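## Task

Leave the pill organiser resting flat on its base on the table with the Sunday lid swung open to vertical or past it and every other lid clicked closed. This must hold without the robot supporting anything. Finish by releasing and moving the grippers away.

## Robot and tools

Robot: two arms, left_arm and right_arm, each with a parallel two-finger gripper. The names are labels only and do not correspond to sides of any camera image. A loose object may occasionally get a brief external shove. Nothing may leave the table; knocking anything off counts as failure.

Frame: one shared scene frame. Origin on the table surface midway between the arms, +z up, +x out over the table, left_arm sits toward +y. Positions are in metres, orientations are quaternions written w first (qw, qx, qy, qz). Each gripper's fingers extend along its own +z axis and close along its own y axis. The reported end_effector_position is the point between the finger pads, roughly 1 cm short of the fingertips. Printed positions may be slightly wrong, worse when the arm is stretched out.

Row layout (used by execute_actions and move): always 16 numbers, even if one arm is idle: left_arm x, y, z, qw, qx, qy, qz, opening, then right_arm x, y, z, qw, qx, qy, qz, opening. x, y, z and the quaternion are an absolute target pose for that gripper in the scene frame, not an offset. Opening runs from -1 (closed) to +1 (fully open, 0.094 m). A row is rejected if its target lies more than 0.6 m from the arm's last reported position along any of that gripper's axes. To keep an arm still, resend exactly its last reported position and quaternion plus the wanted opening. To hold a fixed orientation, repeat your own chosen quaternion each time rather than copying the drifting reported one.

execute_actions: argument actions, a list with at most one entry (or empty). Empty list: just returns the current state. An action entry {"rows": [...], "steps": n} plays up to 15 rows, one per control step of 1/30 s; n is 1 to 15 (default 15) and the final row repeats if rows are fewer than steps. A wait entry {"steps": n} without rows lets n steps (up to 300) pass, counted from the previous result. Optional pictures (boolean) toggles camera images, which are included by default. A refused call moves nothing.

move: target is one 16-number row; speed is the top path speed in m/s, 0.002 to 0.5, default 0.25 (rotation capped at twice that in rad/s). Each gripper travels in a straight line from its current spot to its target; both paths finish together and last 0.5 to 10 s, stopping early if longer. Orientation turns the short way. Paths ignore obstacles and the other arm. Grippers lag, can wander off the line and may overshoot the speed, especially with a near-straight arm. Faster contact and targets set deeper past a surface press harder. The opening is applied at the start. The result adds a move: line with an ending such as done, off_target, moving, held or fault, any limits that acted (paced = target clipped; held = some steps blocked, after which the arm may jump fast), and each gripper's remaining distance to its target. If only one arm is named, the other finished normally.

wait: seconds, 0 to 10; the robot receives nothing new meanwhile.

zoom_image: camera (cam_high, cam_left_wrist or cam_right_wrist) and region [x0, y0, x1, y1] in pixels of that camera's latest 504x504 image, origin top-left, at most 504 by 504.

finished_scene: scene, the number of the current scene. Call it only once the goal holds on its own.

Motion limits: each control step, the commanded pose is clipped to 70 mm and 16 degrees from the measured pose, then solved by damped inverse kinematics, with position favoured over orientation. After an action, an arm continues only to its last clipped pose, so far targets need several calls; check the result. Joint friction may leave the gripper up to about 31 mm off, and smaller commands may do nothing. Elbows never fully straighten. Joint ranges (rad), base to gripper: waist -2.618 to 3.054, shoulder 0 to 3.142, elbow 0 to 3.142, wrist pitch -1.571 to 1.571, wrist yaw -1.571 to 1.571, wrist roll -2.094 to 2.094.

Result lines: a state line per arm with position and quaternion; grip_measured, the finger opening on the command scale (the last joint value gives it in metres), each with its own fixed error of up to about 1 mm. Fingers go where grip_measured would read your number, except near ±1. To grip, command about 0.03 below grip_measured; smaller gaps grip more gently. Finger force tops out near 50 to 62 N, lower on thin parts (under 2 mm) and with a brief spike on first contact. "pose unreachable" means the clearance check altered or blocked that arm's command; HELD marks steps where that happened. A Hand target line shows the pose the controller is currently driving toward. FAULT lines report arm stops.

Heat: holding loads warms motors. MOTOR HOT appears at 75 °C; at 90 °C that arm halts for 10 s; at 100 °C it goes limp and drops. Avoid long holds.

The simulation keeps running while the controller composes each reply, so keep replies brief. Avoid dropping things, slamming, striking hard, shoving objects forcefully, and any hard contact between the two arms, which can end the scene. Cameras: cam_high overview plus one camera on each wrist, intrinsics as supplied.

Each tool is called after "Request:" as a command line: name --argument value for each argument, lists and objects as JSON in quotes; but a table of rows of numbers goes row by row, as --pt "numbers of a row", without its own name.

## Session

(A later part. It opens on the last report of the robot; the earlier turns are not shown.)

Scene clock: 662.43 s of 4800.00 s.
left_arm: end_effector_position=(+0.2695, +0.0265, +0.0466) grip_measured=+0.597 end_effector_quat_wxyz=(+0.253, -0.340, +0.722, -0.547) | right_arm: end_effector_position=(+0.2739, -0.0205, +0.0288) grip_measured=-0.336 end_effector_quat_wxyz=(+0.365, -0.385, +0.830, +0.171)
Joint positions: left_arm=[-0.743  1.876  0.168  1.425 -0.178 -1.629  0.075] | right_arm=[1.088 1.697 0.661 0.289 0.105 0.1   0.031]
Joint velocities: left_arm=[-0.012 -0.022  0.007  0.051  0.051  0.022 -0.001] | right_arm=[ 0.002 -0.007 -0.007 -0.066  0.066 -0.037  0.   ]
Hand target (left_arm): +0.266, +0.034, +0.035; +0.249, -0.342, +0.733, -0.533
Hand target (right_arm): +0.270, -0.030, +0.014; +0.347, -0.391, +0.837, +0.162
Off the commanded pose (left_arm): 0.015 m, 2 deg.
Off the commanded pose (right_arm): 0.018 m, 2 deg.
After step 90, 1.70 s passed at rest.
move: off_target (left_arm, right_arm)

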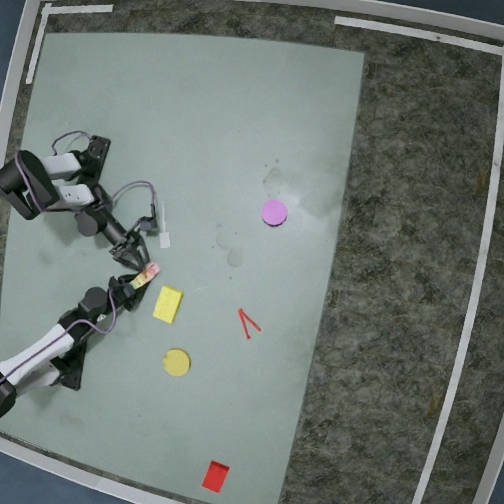

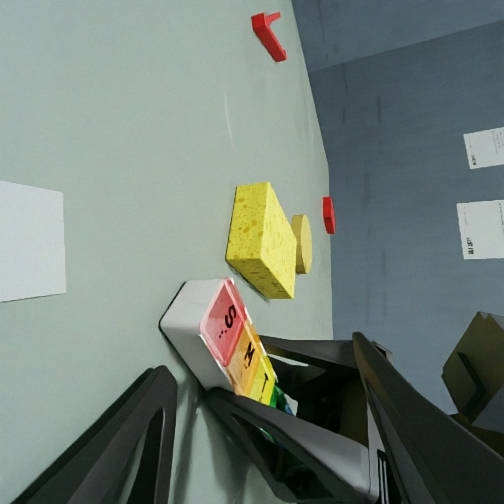

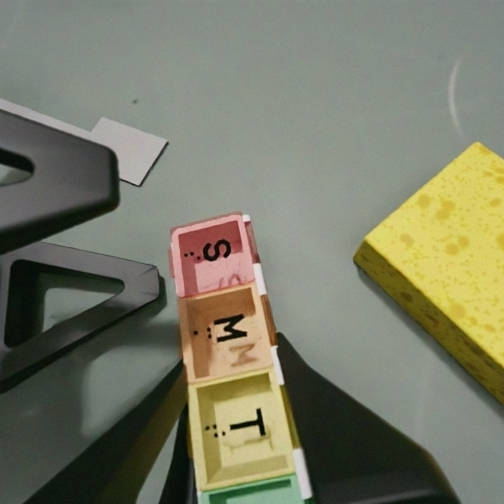

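Request:
move --target '[0.279,0.039,0.044,0.249,-0.342,0.733,-0.533,0.4, 0.270,-0.030,0.014,0.347,-0.391,0.837,0.162,-0.36]' --speed 0.02

Scene clock: 680.83 s of 4800.00 s.
left_arm: end_effector_position=(+0.2788, +0.0364, +0.0460) grip_measured=+0.402 end_effector_quat_wxyz=(+0.251, -0.343, +0.726, -0.540) | right_arm: end_effector_position=(+0.2739, -0.0205, +0.0288) grip_measured=-0.336 end_effector_quat_wxyz=(+0.365, -0.385, +0.830, +0.171)
Joint positions: left_arm=[-0.676  1.846  0.168  1.381 -0.116 -1.613  0.066] | right_arm=[1.088 1.697 0.661 0.289 0.105 0.1   0.031]
Joint velocities: left_arm=[-0.012 -0.012 -0.002  0.037  0.007 -0.037 -0.001] | right_arm=[-0.007  0.002 -0.002 -0.007 -0.007 -0.022 -0.   ]
Hand target (left_arm): +0.279, +0.039, +0.044; +0.249, -0.342, +0.732, -0.534
Hand target (right_arm): +0.270, -0.030, +0.014; +0.347, -0.391, +0.837, +0.162
Off the commanded pose (left_arm): 0.003 m, 1 deg.
Off the commanded pose (right_arm): 0.018 m, 2 deg.
After step 90, 14.07 s passed at rest.
move: off_target (right_arm)

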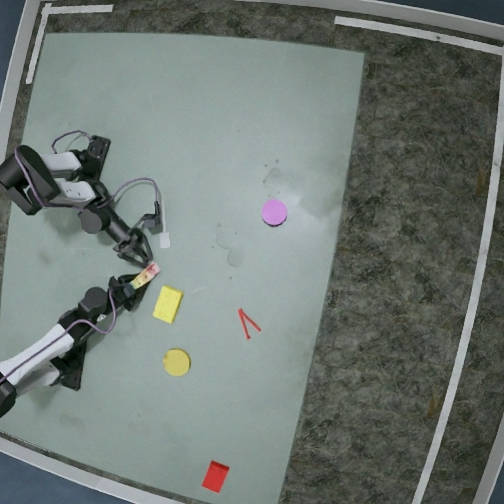

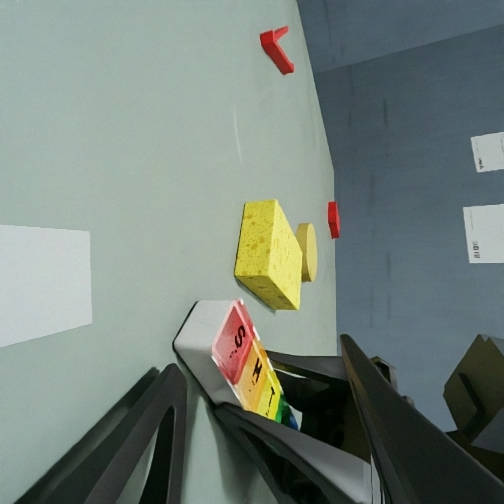

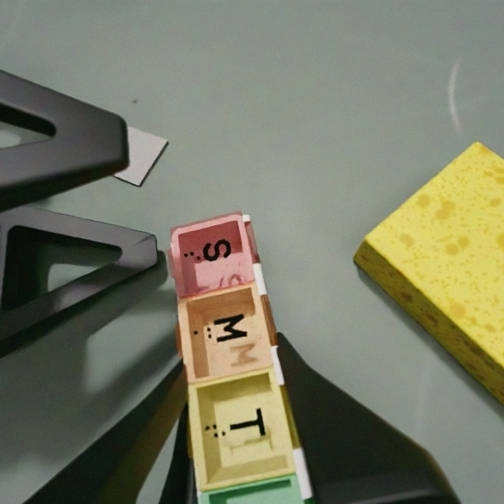

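Request:
move --target '[0.295,0.020,0.043, 0.249,-0.342,0.733,-0.533, 0.4, 0.270,-0.030,0.014, 0.347,-0.391,0.837,0.162, -0.36]' --speed 0.02

Scene clock: 699.23 s of 4800.00 s.
left_arm: end_effector_position=(+0.2916, +0.0239, +0.0510) grip_measured=+0.402 end_effector_quat_wxyz=(+0.255, -0.342, +0.724, -0.542) | right_arm: end_effector_position=(+0.2787, -0.0239, +0.0289) grip_measured=-0.336 end_effector_quat_wxyz=(+0.368, -0.379, +0.833, +0.164)
Joint positions: left_arm=[-0.676  1.846  0.238  1.32  -0.12  -1.609  0.066] | right_arm=[1.079 1.697 0.661 0.289 0.118 0.1   0.031]
Joint velocities: left_arm=[-0.002  0.007 -0.002 -0.022  0.022 -0.022 -0.002] | right_arm=[ 0.012 -0.002  0.002 -0.022 -0.051 -0.007 -0.001]
Hand target (left_arm): +0.295, +0.020, +0.043; +0.249, -0.342, +0.733, -0.533
Hand target (right_arm): +0.270, -0.030, +0.014; +0.347, -0.391, +0.837, +0.162
Off the commanded pose (left_arm): 0.010 m, 2 deg.
Off the commanded pose (right_arm): 0.018 m, 3 deg.
After step 90, 14.00 s passed at rest.
move: off_target (right_arm)

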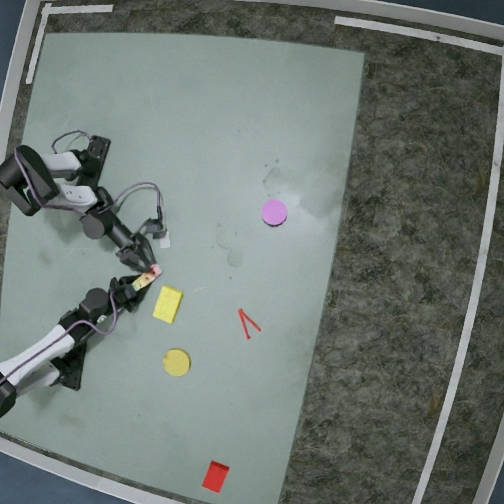

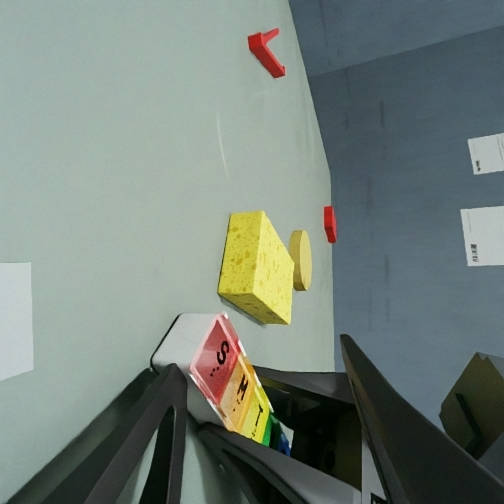

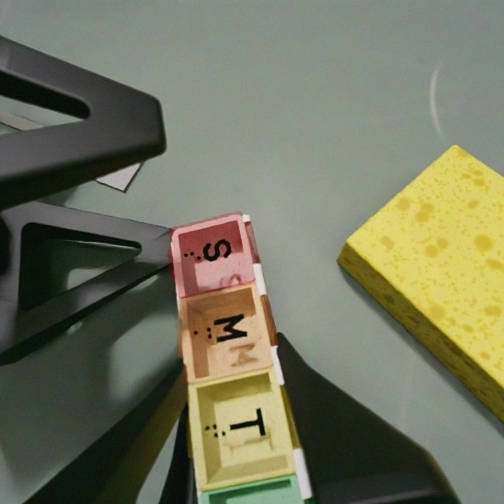

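Request:
zoom_image --camera "cam_right_wrist" --region '[100,170,300,370]'

Request:
zoom_image --camera "cam_left_wrist" --region '[120,280,320,480]'

Region (100, 170, 300, 370) of cam_right_wrist's 504x504 image, scaled by 2.520, with more detail than that image has.

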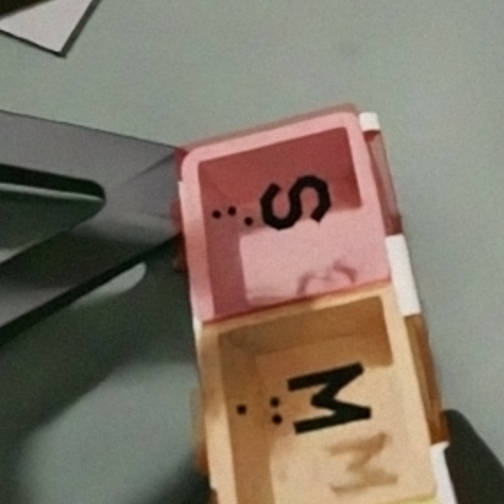

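Region (120, 280, 320, 480) of cam_left_wrist's 504x504 image, scaled by 2.520, with more detail than that image has.

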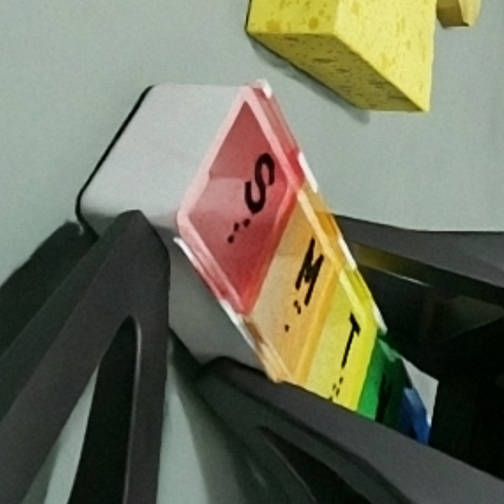

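Request:
move --target '[0.308,0.009,0.055, 0.249,-0.342,0.733,-0.533, 0.2, 0.264,-0.024,0.008, 0.347,-0.391,0.837,0.162, -0.36]' --speed 0.02

Scene clock: 709.90 s of 4800.00 s.
left_arm: end_effector_position=(+0.3014, +0.0170, +0.0443) grip_measured=+0.202 end_effector_quat_wxyz=(+0.250, -0.348, +0.738, -0.521) | right_arm: end_effector_position=(+0.2876, -0.0266, +0.0278) grip_measured=-0.336 end_effector_quat_wxyz=(+0.383, -0.360, +0.837, +0.149)
Joint positions: left_arm=[-0.67   1.833  0.304  1.187 -0.121 -1.606  0.056] | right_arm=[1.079 1.717 0.661 0.32  0.171 0.118 0.031]
Joint velocities: left_arm=[-0.002 -0.007  0.012  0.066 -0.007 -0.066 -0.001] | right_arm=[ 0.032  0.002 -0.002  0.022  0.007  0.095 -0.   ]
Hand target (left_arm): +0.308, +0.010, +0.055; +0.249, -0.342, +0.733, -0.533
Hand target (right_arm): +0.264, -0.025, +0.009; +0.347, -0.390, +0.837, +0.162
Off the commanded pose (left_arm): 0.015 m, 2 deg.
Off the commanded pose (right_arm): 0.031 m, 6 deg.
After step 90, 6.17 s passed at rest.
move: off_target (left_arm, right_arm)

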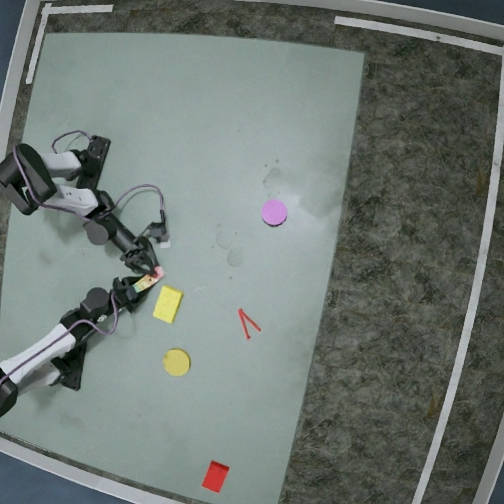

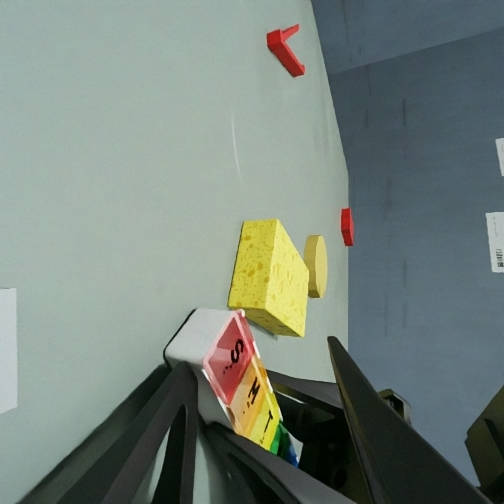

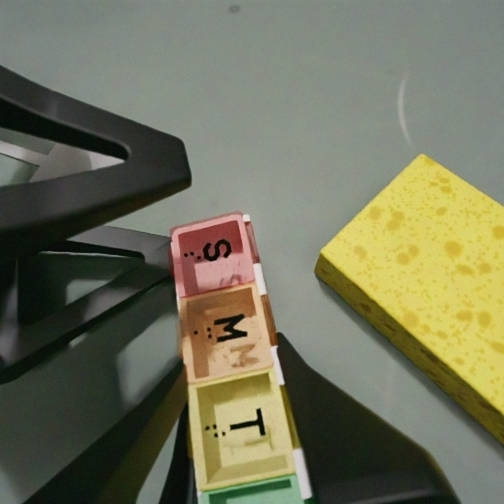

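Request:
move --target '[0.312,0.006,0.085, 0.249,-0.342,0.733,-0.533, 0.2, 0.258,-0.018,0.000, 0.347,-0.391,0.837,0.162, -0.36]' --speed 0.015

Scene clock: 717.80 s of 4800.00 s.
left_arm: end_effector_position=(+0.2999, +0.0211, +0.0501) grip_measured=+0.202 end_effector_quat_wxyz=(+0.242, -0.356, +0.761, -0.486) | right_arm: end_effector_position=(+0.2855, -0.0187, +0.0264) grip_measured=-0.336 end_effector_quat_wxyz=(+0.394, -0.354, +0.834, +0.153)
Joint positions: left_arm=[-0.666  1.675  0.338  0.91  -0.123 -1.603  0.056] | right_arm=[1.104 1.744 0.661 0.369 0.198 0.139 0.031]
Joint velocities: left_arm=[-0.007 -0.002  0.002 -0.037 -0.007 -0.066  0.   ] | right_arm=[ 0.007  0.007  0.007  0.022 -0.022 -0.022 -0.001]
Hand target (left_arm): +0.311, +0.008, +0.085; +0.250, -0.342, +0.733, -0.532
Hand target (right_arm): +0.258, -0.019, +0.001; +0.347, -0.390, +0.838, +0.162
Off the commanded pose (left_arm): 0.040 m, 7 deg.
Off the commanded pose (right_arm): 0.038 m, 7 deg.
After step 90, 1.37 s passed at rest.
move: off_target (left_arm, right_arm)

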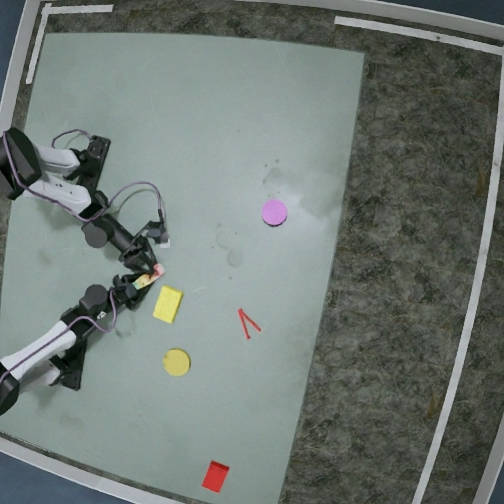

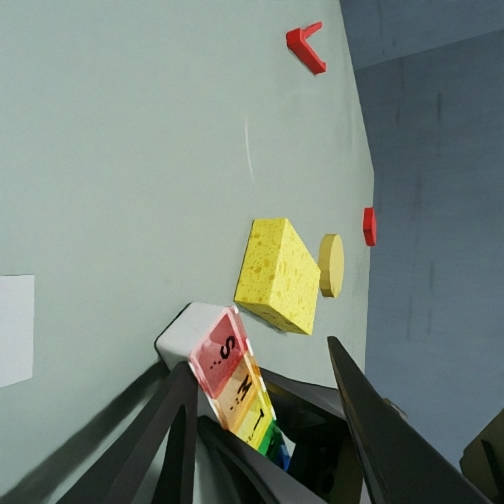

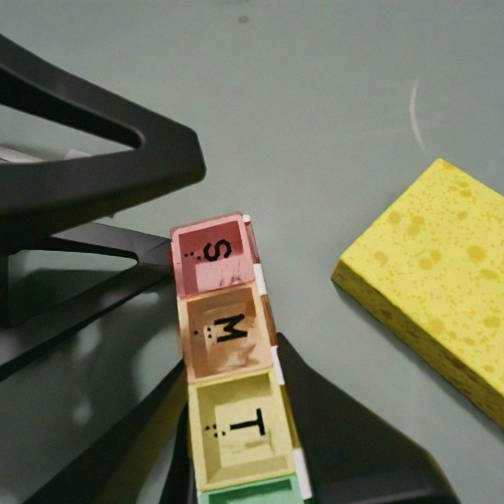

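Request:
move --target '[0.320,0.002,0.105, 0.249,-0.342,0.733,-0.533, 0.2, 0.258,-0.018,-0.005, 0.347,-0.391,0.837,0.162, -0.36]' --speed 0.012

Scene clock: 730.50 s of 4800.00 s.
left_arm: end_effector_position=(+0.3013, +0.0241, +0.0514) grip_measured=+0.202 end_effector_quat_wxyz=(+0.233, -0.362, +0.778, -0.457) | right_arm: end_effector_position=(+0.2860, -0.0140, +0.0269) grip_measured=-0.336 end_effector_quat_wxyz=(+0.400, -0.353, +0.830, +0.161)
Joint positions: left_arm=[-0.655  1.602  0.383  0.721 -0.115 -1.597  0.056] | right_arm=[1.107 1.758 0.661 0.402 0.193 0.139 0.031]
Joint velocities: left_arm=[ 0.007 -0.032 -0.002  0.037  0.007 -0.037 -0.   ] | right_arm=[-0.002  0.007 -0.017  0.022 -0.007 -0.037 -0.   ]
Hand target (left_arm): +0.317, +0.005, +0.105; +0.250, -0.341, +0.734, -0.532
Hand target (right_arm): +0.258, -0.019, -0.004; +0.347, -0.390, +0.838, +0.162
Off the commanded pose (left_arm): 0.061 m, 11 deg.
Off the commanded pose (right_arm): 0.043 m, 7 deg.
After step 90, 4.37 s passed at rest.
move: off_target (left_arm, right_arm)

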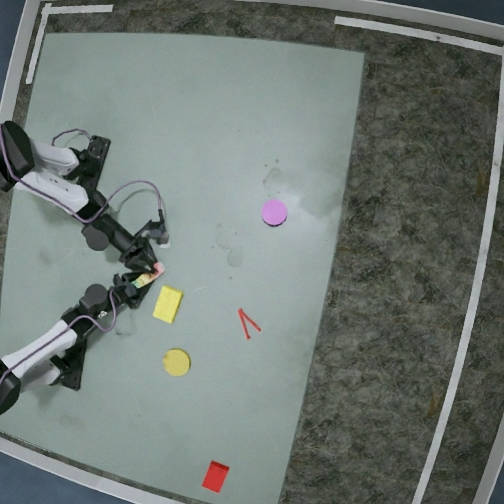

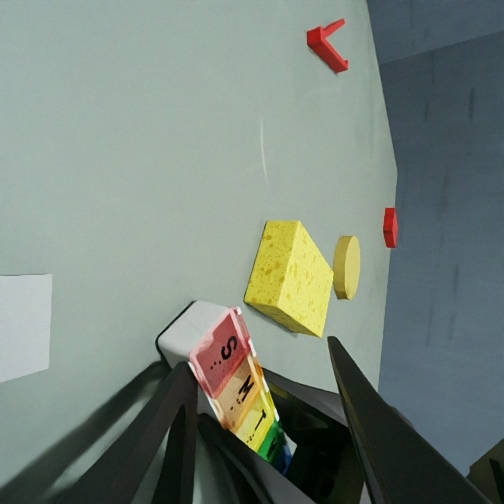

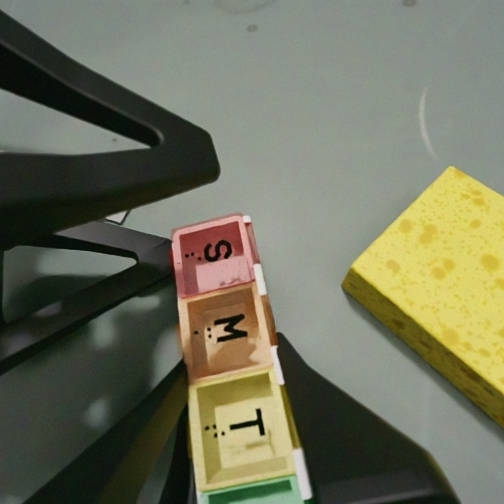

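Request:
zoom_image --camera "cam_left_wrist" --region '[120,280,320,480]'

Request:
zoom_image --camera "cam_right_wrist" --region '[110,180,290,360]'

Region (120, 280, 320, 480) of cam_left_wrist's 504x504 image, scaled by 2.520, with more detail than that image has.

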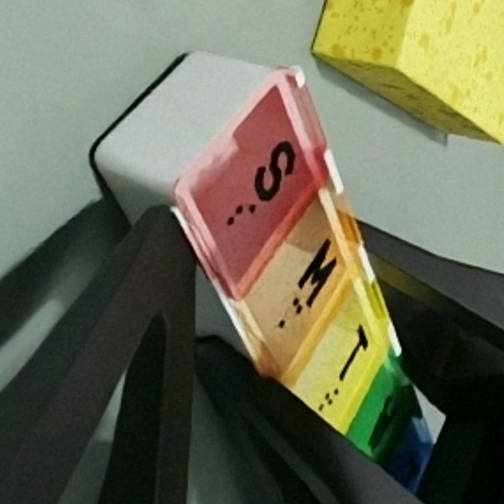

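Region (110, 180, 290, 360) of cam_right_wrist's 504x504 image, scaled by 2.800, with more detail than that image has.

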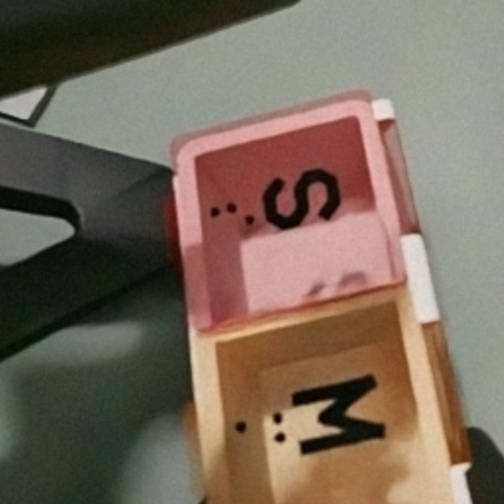

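Request:
move --target '[0.325,-0.002,0.130, 0.278,-0.318,0.683,-0.596, 0.2, 0.258,-0.018,-0.010, 0.347,-0.391,0.837,0.162, -0.36]' --speed 0.03

Scene clock: 778.23 s of 4800.00 s.
left_arm: end_effector_position=(+0.3116, +0.0256, +0.0689) grip_measured=+0.202 end_effector_quat_wxyz=(+0.265, -0.354, +0.754, -0.485) | right_arm: end_effector_position=(+0.2959, -0.0122, +0.0388) grip_measured=-0.336 end_effector_quat_wxyz=(+0.431, -0.328, +0.824, +0.165)
Joint positions: left_arm=[-0.644  1.609  0.367  0.839 -0.14  -1.571  0.056] | right_arm=[1.107 1.758 0.653 0.473 0.237 0.156 0.031]
Joint velocities: left_arm=[ 0.007  0.042 -0.002  0.11  -0.037 -0.007 -0.001] | right_arm=[ 0.012 -0.022  0.002 -0.051  0.081  0.066  0.   ]
Hand target (left_arm): +0.321, +0.003, +0.130; +0.279, -0.319, +0.690, -0.586
Hand target (right_arm): +0.258, -0.021, -0.007; +0.348, -0.387, +0.838, +0.162
Off the commanded pose (left_arm): 0.068 m, 16 deg.
Off the commanded pose (right_arm): 0.062 m, 12 deg.
After step 90, 38.50 s passed at rest.
move: off_target (left_arm, right_arm)

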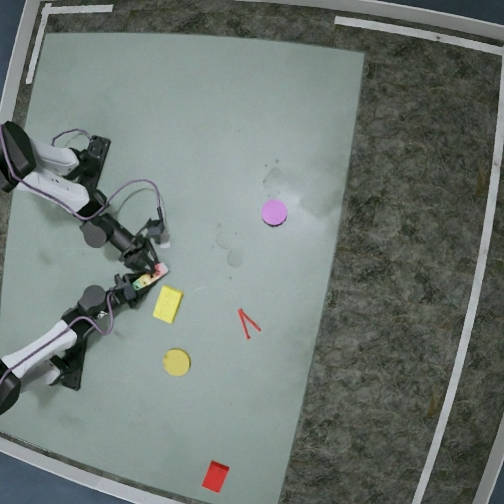

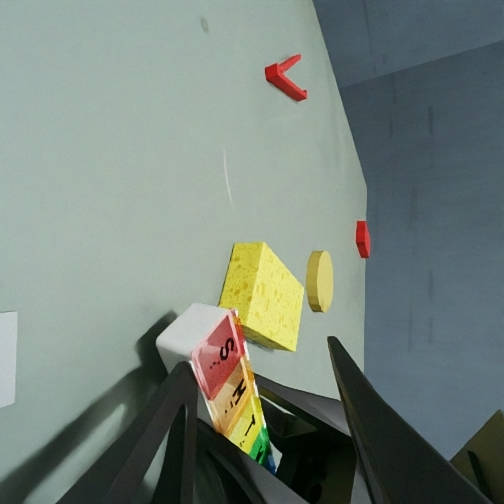

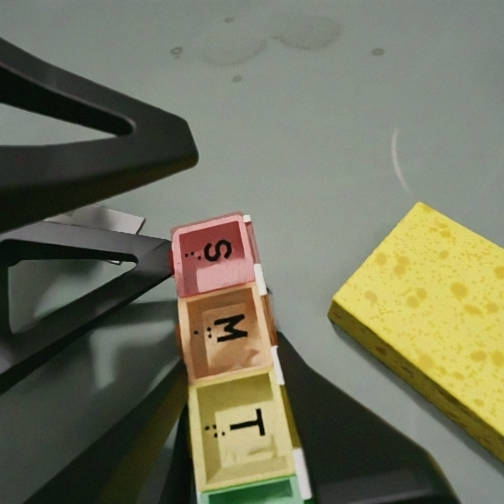

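Request:
move --target '[0.318,0.010,0.135, 0.278,-0.318,0.683,-0.596, 0.2, 0.280,-0.012,-0.035, 0.235,-0.408,0.875,0.109, -0.36]' --speed 0.03

Scene clock: 820.47 s of 4800.00 s.
left_arm: end_effector_position=(+0.3194, +0.0242, +0.1007) grip_measured=+0.202 end_effector_quat_wxyz=(+0.283, -0.345, +0.714, -0.539) | right_arm: end_effector_position=(+0.3142, +0.0167, +0.0262) grip_measured=-0.336 end_effector_quat_wxyz=(+0.349, -0.355, +0.852, +0.160)
Joint positions: left_arm=[-0.627  1.595  0.349  0.983 -0.126 -1.572  0.056] | right_arm=[1.06  1.879 0.925 0.165 0.116 0.15  0.031]
Joint velocities: left_arm=[ 0.002 -0.007 -0.012 -0.051  0.007  0.051 -0.001] | right_arm=[-0.007  0.007  0.002 -0.051 -0.051 -0.11   0.001]
Hand target (left_arm): +0.318, +0.011, +0.135; +0.280, -0.317, +0.685, -0.594
Hand target (right_arm): +0.281, -0.014, -0.030; +0.242, -0.405, +0.875, +0.111
Off the commanded pose (left_arm): 0.037 m, 8 deg.
Off the commanded pose (right_arm): 0.076 m, 16 deg.
After step 90, 31.47 s passed at rest.
move: off_target (left_arm, right_arm)

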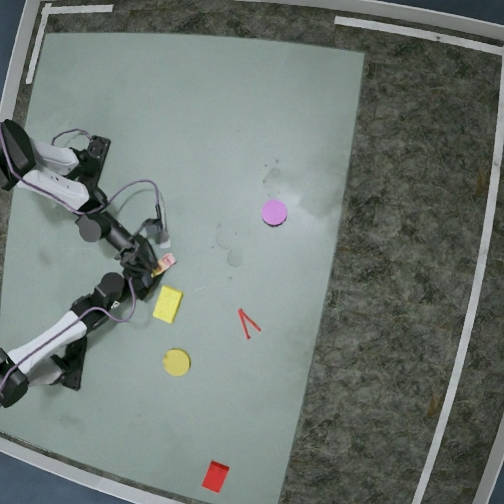

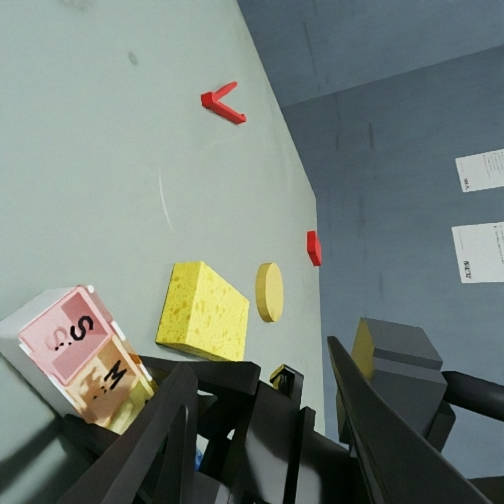

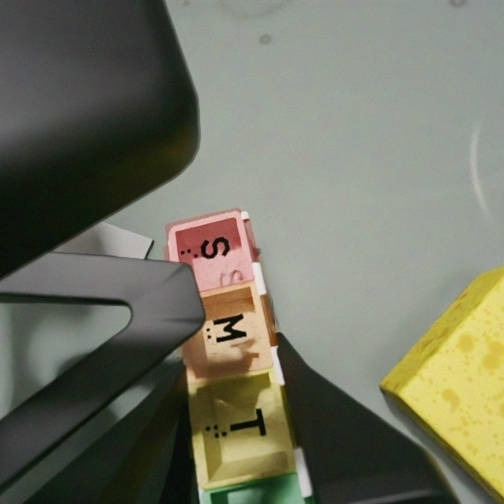

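Request:
move --target '[0.285,0.075,0.10, 0.249,-0.342,0.733,-0.533, 0.2, 0.305,0.010,0.024, 0.347,-0.391,0.837,0.162, -0.36]' --speed 0.05

Scene clock: 828.03 s of 4800.00 s.
left_arm: end_effector_position=(+0.2898, +0.0677, +0.1090) grip_measured=+0.202 end_effector_quat_wxyz=(+0.254, -0.339, +0.723, -0.546) | right_arm: end_effector_position=(+0.3098, +0.0170, +0.0286) grip_measured=-0.336 end_effector_quat_wxyz=(+0.357, -0.383, +0.836, +0.163)
Joint positions: left_arm=[-0.513  1.285  0.19   0.816  0.042 -1.563  0.056] | right_arm=[1.06  1.862 0.897 0.197 0.092 0.087 0.031]
Joint velocities: left_arm=[-0.027  0.002  0.007  0.022 -0.051 -0.007 -0.001] | right_arm=[ 0.007  0.002  0.002 -0.007 -0.022  0.022  0.   ]
Hand target (left_arm): +0.284, +0.074, +0.099; +0.248, -0.343, +0.732, -0.534
Hand target (right_arm): +0.305, +0.010, +0.024; +0.347, -0.391, +0.837, +0.162
Off the commanded pose (left_arm): 0.013 m, 2 deg.
Off the commanded pose (right_arm): 0.010 m, 1 deg.
After step 90, 2.77 s passed at rest.
move: off_target (left_arm)

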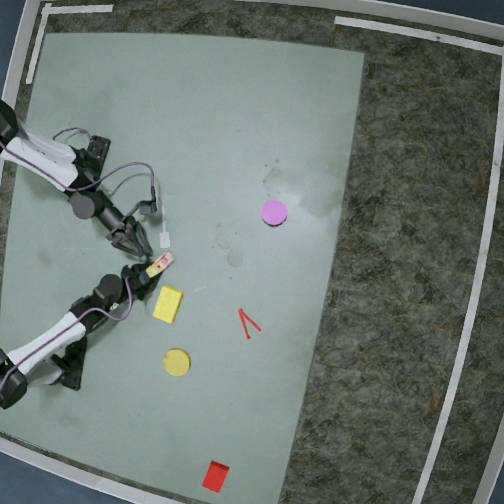

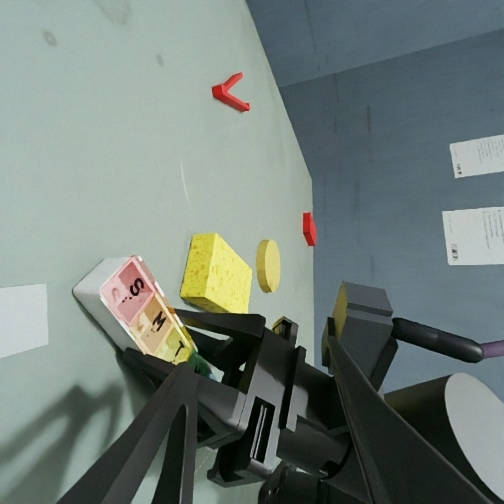

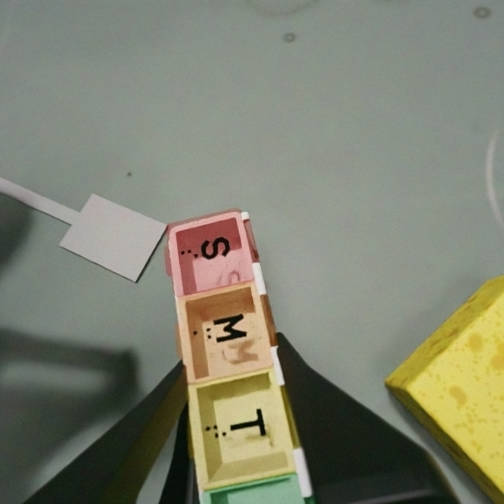

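Request:
move --target '[0.29,0.13,0.15, 0,-0.423,0.906,0, 0.3, 0.262,-0.040,0.022, 0.347,-0.391,0.837,0.162, -0.36]' --speed 0.1

Scene clock: 880.77 s of 4800.00 s.
left_arm: end_effector_position=(+0.2842, +0.1266, +0.1594) grip_measured=+0.298 end_effector_quat_wxyz=(-0.001, -0.424, +0.906, -0.020) | right_arm: end_effector_position=(+0.2693, -0.0331, +0.0266) grip_measured=-0.336 end_effector_quat_wxyz=(+0.356, -0.388, +0.834, +0.167)
Joint positions: left_arm=[-0.382  1.688  1.564 -1.415  0.025 -1.398  0.061] | right_arm=[1.075 1.658 0.625 0.266 0.092 0.091 0.031]
Joint velocities: left_arm=[-0.017 -0.002  0.012 -0.081  0.007 -0.066 -0.001] | right_arm=[-0.017 -0.012 -0.012  0.007 -0.022  0.022 -0.   ]
Hand target (left_arm): +0.287, +0.131, +0.155; -0.006, -0.426, +0.905, -0.005
Hand target (right_arm): +0.262, -0.039, +0.021; +0.347, -0.391, +0.837, +0.162
Off the commanded pose (left_arm): 0.011 m, 2 deg.
Off the commanded pose (right_arm): 0.011 m, 1 deg.
After step 90, 42.77 s passed at rest.
move: off_target (left_arm, right_arm)

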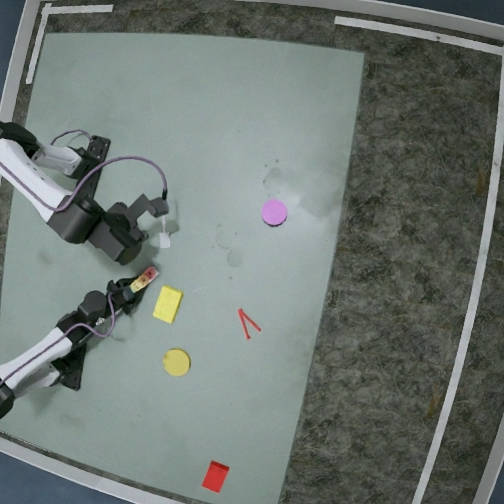

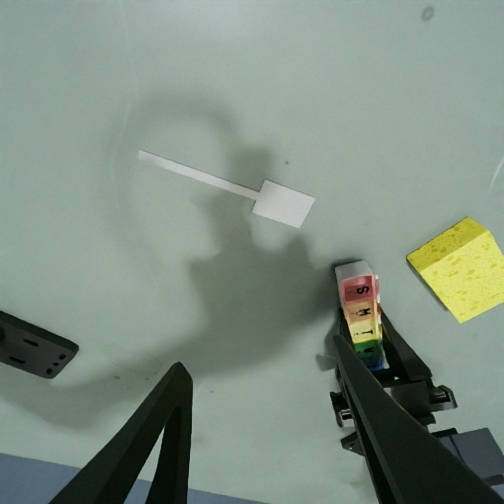

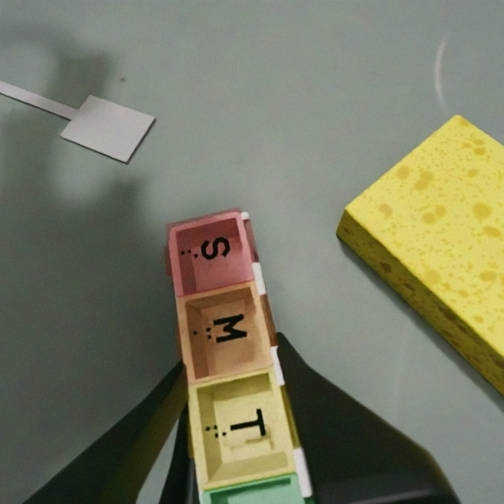

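Request:
move --target '[0.296,0.004,0.085, -0.079,-0.421,0.903,-0.037, 0.3, 0.262,-0.040,0.022, 0.347,-0.391,0.837,0.162, -0.36]' --speed 0.1

Scene clock: 889.87 s of 4800.00 s.
left_arm: end_effector_position=(+0.2956, +0.0136, +0.0921) grip_measured=+0.298 end_effector_quat_wxyz=(-0.074, -0.421, +0.903, -0.033) | right_arm: end_effector_position=(+0.2694, -0.0330, +0.0268) grip_measured=-0.336 end_effector_quat_wxyz=(+0.356, -0.388, +0.833, +0.167)
Joint positions: left_arm=[-0.562  2.024  1.724 -1.273  0.161 -1.576  0.061] | right_arm=[1.075 1.658 0.625 0.267 0.092 0.091 0.031]
Joint velocities: left_arm=[ 0.022  0.007 -0.007 -0.007  0.066  0.037 -0.   ] | right_arm=[ 0.002 -0.007  0.002 -0.007 -0.022  0.007 -0.   ]
Hand target (left_arm): +0.298, +0.005, +0.087; -0.078, -0.421, +0.903, -0.036
Hand target (right_arm): +0.262, -0.040, +0.022; +0.347, -0.391, +0.837, +0.162
Off the commanded pose (left_arm): 0.012 m, 1 deg.
Off the commanded pose (right_arm): 0.011 m, 1 deg.
After step 90, 4.27 s passed at rest.
move: off_target (left_arm, right_arm)

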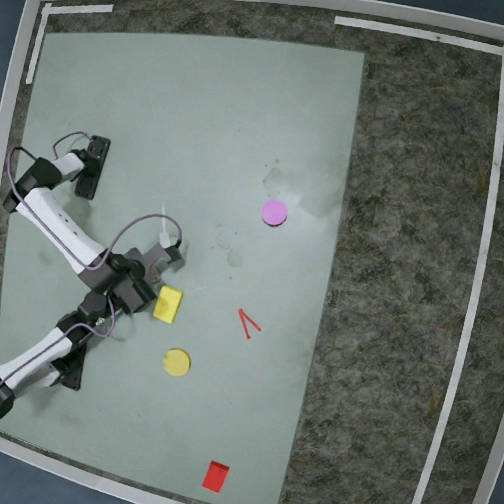

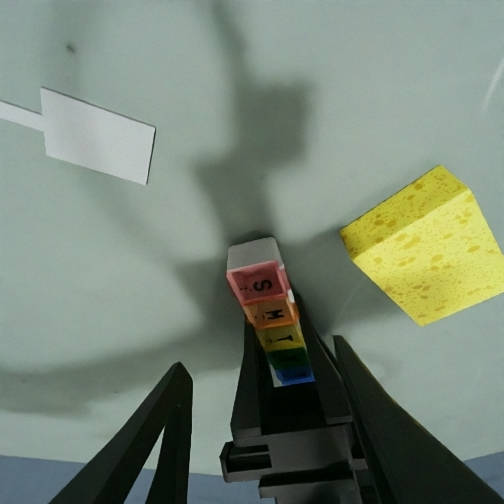

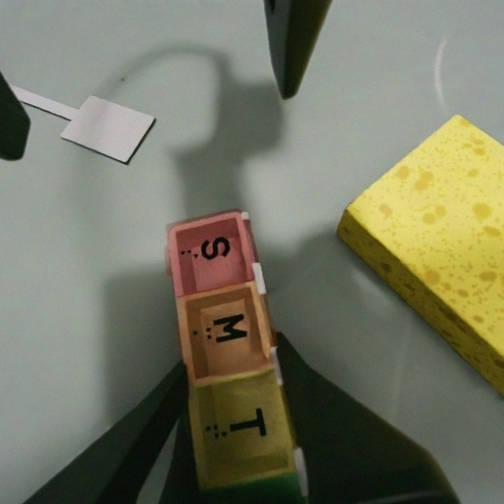

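Request:
move --target '[0.297,-0.004,0.045, -0.079,-0.421,0.903,-0.037, 0.3, 0.262,-0.040,0.022, 0.347,-0.391,0.837,0.162, -0.36]' --speed 0.05

Scene clock: 896.77 s of 4800.00 s.
left_arm: end_effector_position=(+0.3045, -0.0024, +0.0621) grip_measured=+0.298 end_effector_quat_wxyz=(-0.067, -0.421, +0.903, -0.052) | right_arm: end_effector_position=(+0.2694, -0.0330, +0.0268) grip_measured=-0.336 end_effector_quat_wxyz=(+0.356, -0.388, +0.833, +0.167)
Joint positions: left_arm=[-0.577  2.066  1.665 -1.129  0.164 -1.593  0.061] | right_arm=[1.075 1.658 0.625 0.267 0.092 0.091 0.031]
Joint velocities: left_arm=[-0.002 -0.007 -0.007  0.007 -0.081  0.022 -0.001] | right_arm=[-0.012 -0.002  0.012 -0.022 -0.037  0.037 -0.   ]
Hand target (left_arm): +0.297, -0.003, +0.046; -0.079, -0.421, +0.903, -0.037
Hand target (right_arm): +0.262, -0.040, +0.022; +0.347, -0.391, +0.837, +0.162
Off the commanded pose (left_arm): 0.019 m, 2 deg.
Off the commanded pose (right_arm): 0.011 m, 1 deg.
After step 90, 2.50 s passed at rest.
move: off_target (left_arm, right_arm)

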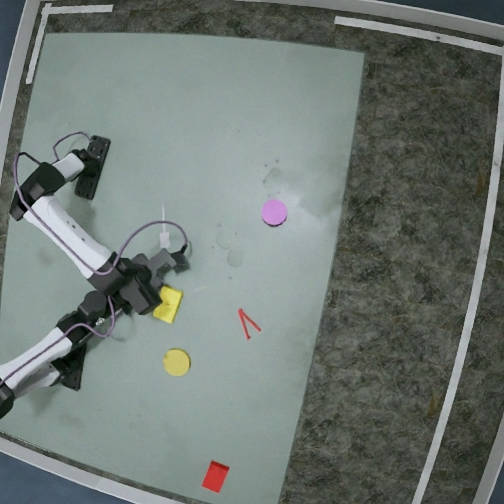

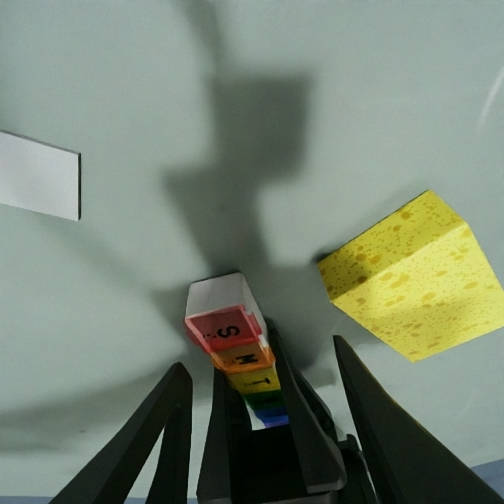

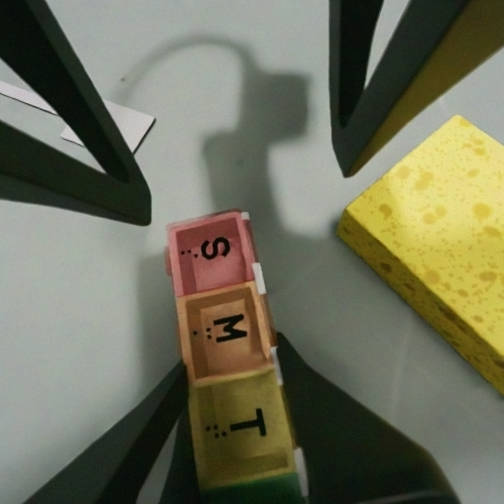

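Request:
move --target '[0.286,0.003,0.030, -0.079,-0.421,0.903,-0.037, 0.3, 0.262,-0.040,0.022, 0.347,-0.391,0.837,0.162, -0.36]' --speed 0.03

Scene clock: 905.07 s of 4800.00 s.
left_arm: end_effector_position=(+0.2922, +0.0047, +0.0346) grip_measured=+0.298 end_effector_quat_wxyz=(-0.074, -0.422, +0.903, -0.037) | right_arm: end_effector_position=(+0.2694, -0.0330, +0.0268) grip_measured=-0.336 end_effector_quat_wxyz=(+0.356, -0.388, +0.833, +0.167)
Joint positions: left_arm=[-0.584  2.066  1.554 -1.05   0.165 -1.6    0.061] | right_arm=[1.075 1.658 0.625 0.267 0.092 0.091 0.031]
Joint velocities: left_arm=[-0.002 -0.012 -0.012  0.022 -0.037 -0.051 -0.   ] | right_arm=[-0.002 -0.012  0.002 -0.022 -0.022 -0.051  0.   ]
Hand target (left_arm): +0.286, +0.003, +0.030; -0.079, -0.421, +0.903, -0.037
Hand target (right_arm): +0.262, -0.040, +0.022; +0.347, -0.391, +0.837, +0.162
Off the commanded pose (left_arm): 0.008 m, 1 deg.
Off the commanded pose (right_arm): 0.011 m, 1 deg.
After step 90, 3.80 s passed at rest.
move: off_target (right_arm)

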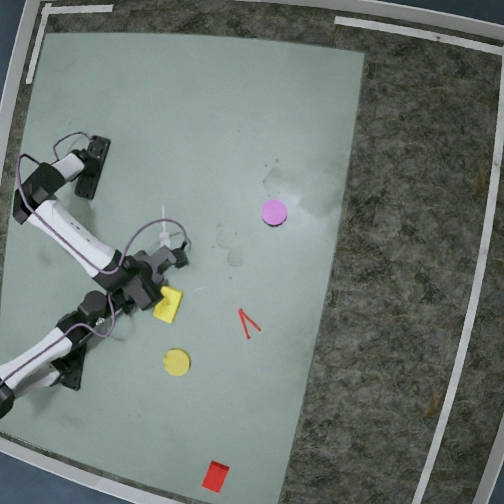

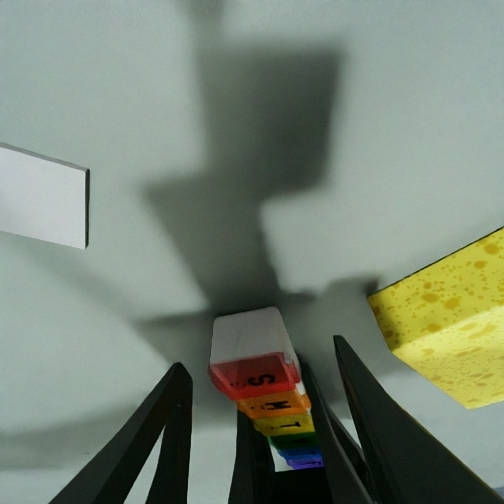

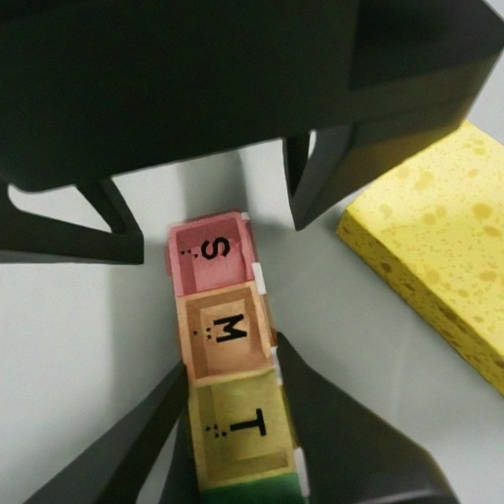

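Request:
move --target '[0.287,0.003,0.017, -0.079,-0.421,0.903,-0.037, 0.3, 0.262,-0.040,0.022, 0.347,-0.391,0.837,0.162, -0.36]' --speed 0.02

Scene clock: 913.23 s of 4800.00 s.
left_arm: end_effector_position=(+0.2941, +0.0031, +0.0282) grip_measured=+0.298 end_effector_quat_wxyz=(-0.070, -0.422, +0.903, -0.045) | right_arm: end_effector_position=(+0.2694, -0.0330, +0.0268) grip_measured=-0.336 end_effector_quat_wxyz=(+0.356, -0.388, +0.833, +0.167)
Joint positions: left_arm=[-0.584  2.066  1.527 -1.005  0.165 -1.6    0.061] | right_arm=[1.075 1.658 0.625 0.267 0.092 0.091 0.031]
Joint velocities: left_arm=[-0.002 -0.012 -0.007  0.066  0.007 -0.007 -0.002] | right_arm=[-0.012 -0.022  0.007  0.007 -0.007  0.037 -0.   ]
Hand target (left_arm): +0.287, +0.003, +0.017; -0.079, -0.421, +0.903, -0.037
Hand target (right_arm): +0.262, -0.040, +0.022; +0.347, -0.391, +0.837, +0.162
Off the commanded pose (left_arm): 0.013 m, 1 deg.
Off the commanded pose (right_arm): 0.011 m, 1 deg.
After step 90, 4.00 s passed at rest.
move: off_target (left_arm, right_arm)

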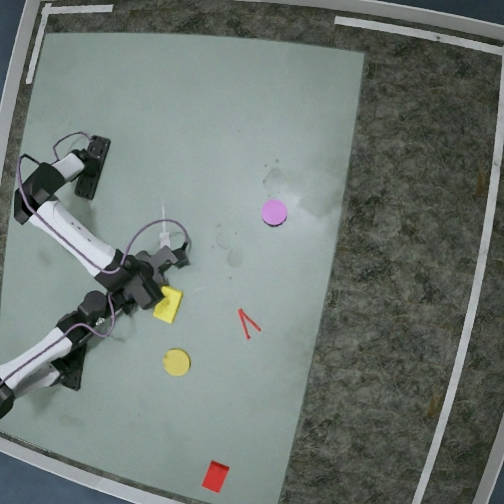

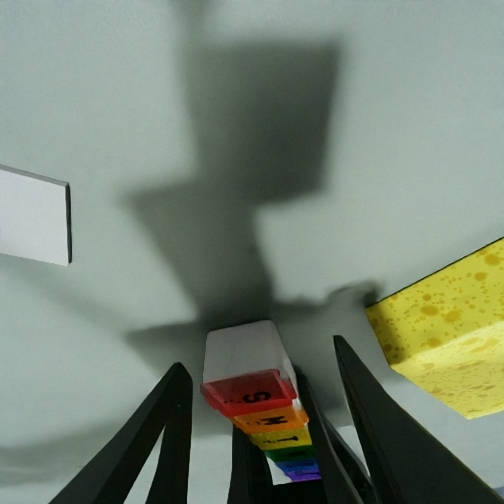

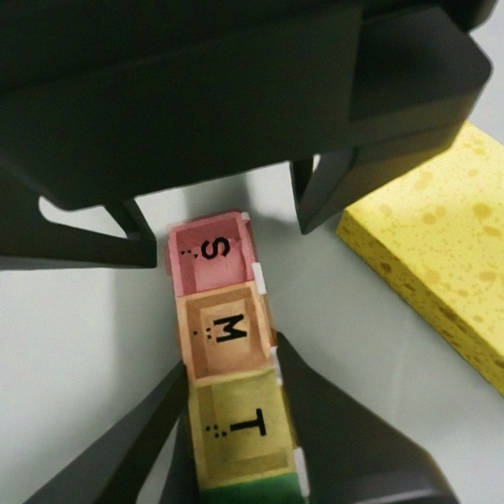

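Request:
move --target '[0.286,0.004,0.013, -0.042,-0.412,0.902,-0.116, 0.1, 0.262,-0.040,0.022, 0.347,-0.391,0.837,0.162, -0.36]' --speed 0.02

Scene clock: 930.13 s of 4800.00 s.
left_arm: end_effector_position=(+0.2923, +0.0046, +0.0184) grip_measured=+0.102 end_effector_quat_wxyz=(-0.039, -0.414, +0.902, -0.116) | right_arm: end_effector_position=(+0.2694, -0.0330, +0.0268) grip_measured=-0.336 end_effector_quat_wxyz=(+0.356, -0.388, +0.833, +0.167)
Joint positions: left_arm=[-0.584  1.942  1.287 -0.733  0.165 -1.6    0.052] | right_arm=[1.075 1.658 0.625 0.267 0.093 0.091 0.031]
Joint velocities: left_arm=[-0.007  0.027 -0.012  0.007 -0.051 -0.051  0.   ] | right_arm=[-0.022 -0.007 -0.002 -0.037 -0.037 -0.007 -0.001]
Hand target (left_arm): +0.286, +0.004, +0.012; -0.042, -0.412, +0.903, -0.115
Hand target (right_arm): +0.262, -0.040, +0.022; +0.347, -0.391, +0.837, +0.162
Off the commanded pose (left_arm): 0.008 m, 0 deg.
Off the commanded pose (right_arm): 0.011 m, 1 deg.
After step 90, 9.90 s passed at rest.
move: off_target (right_arm)

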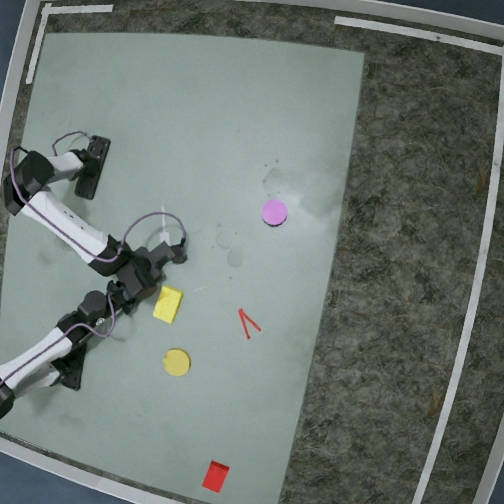

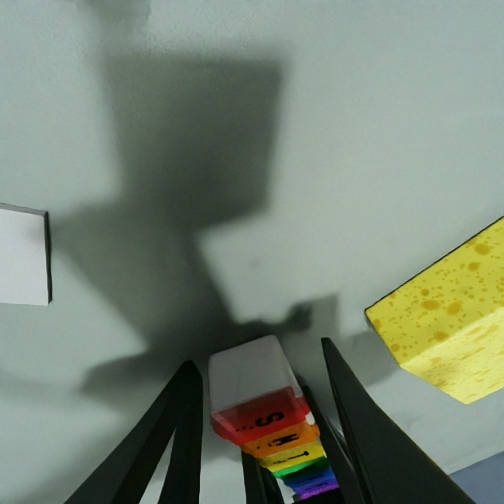

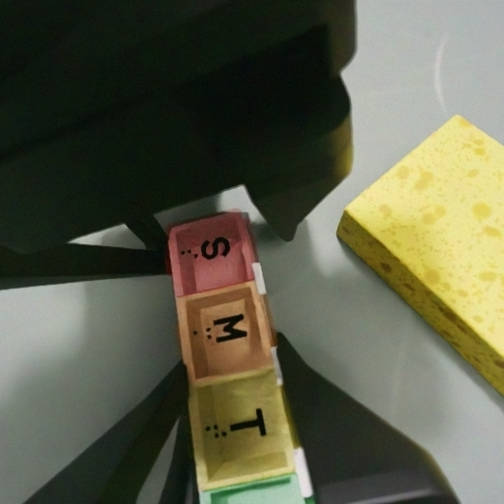

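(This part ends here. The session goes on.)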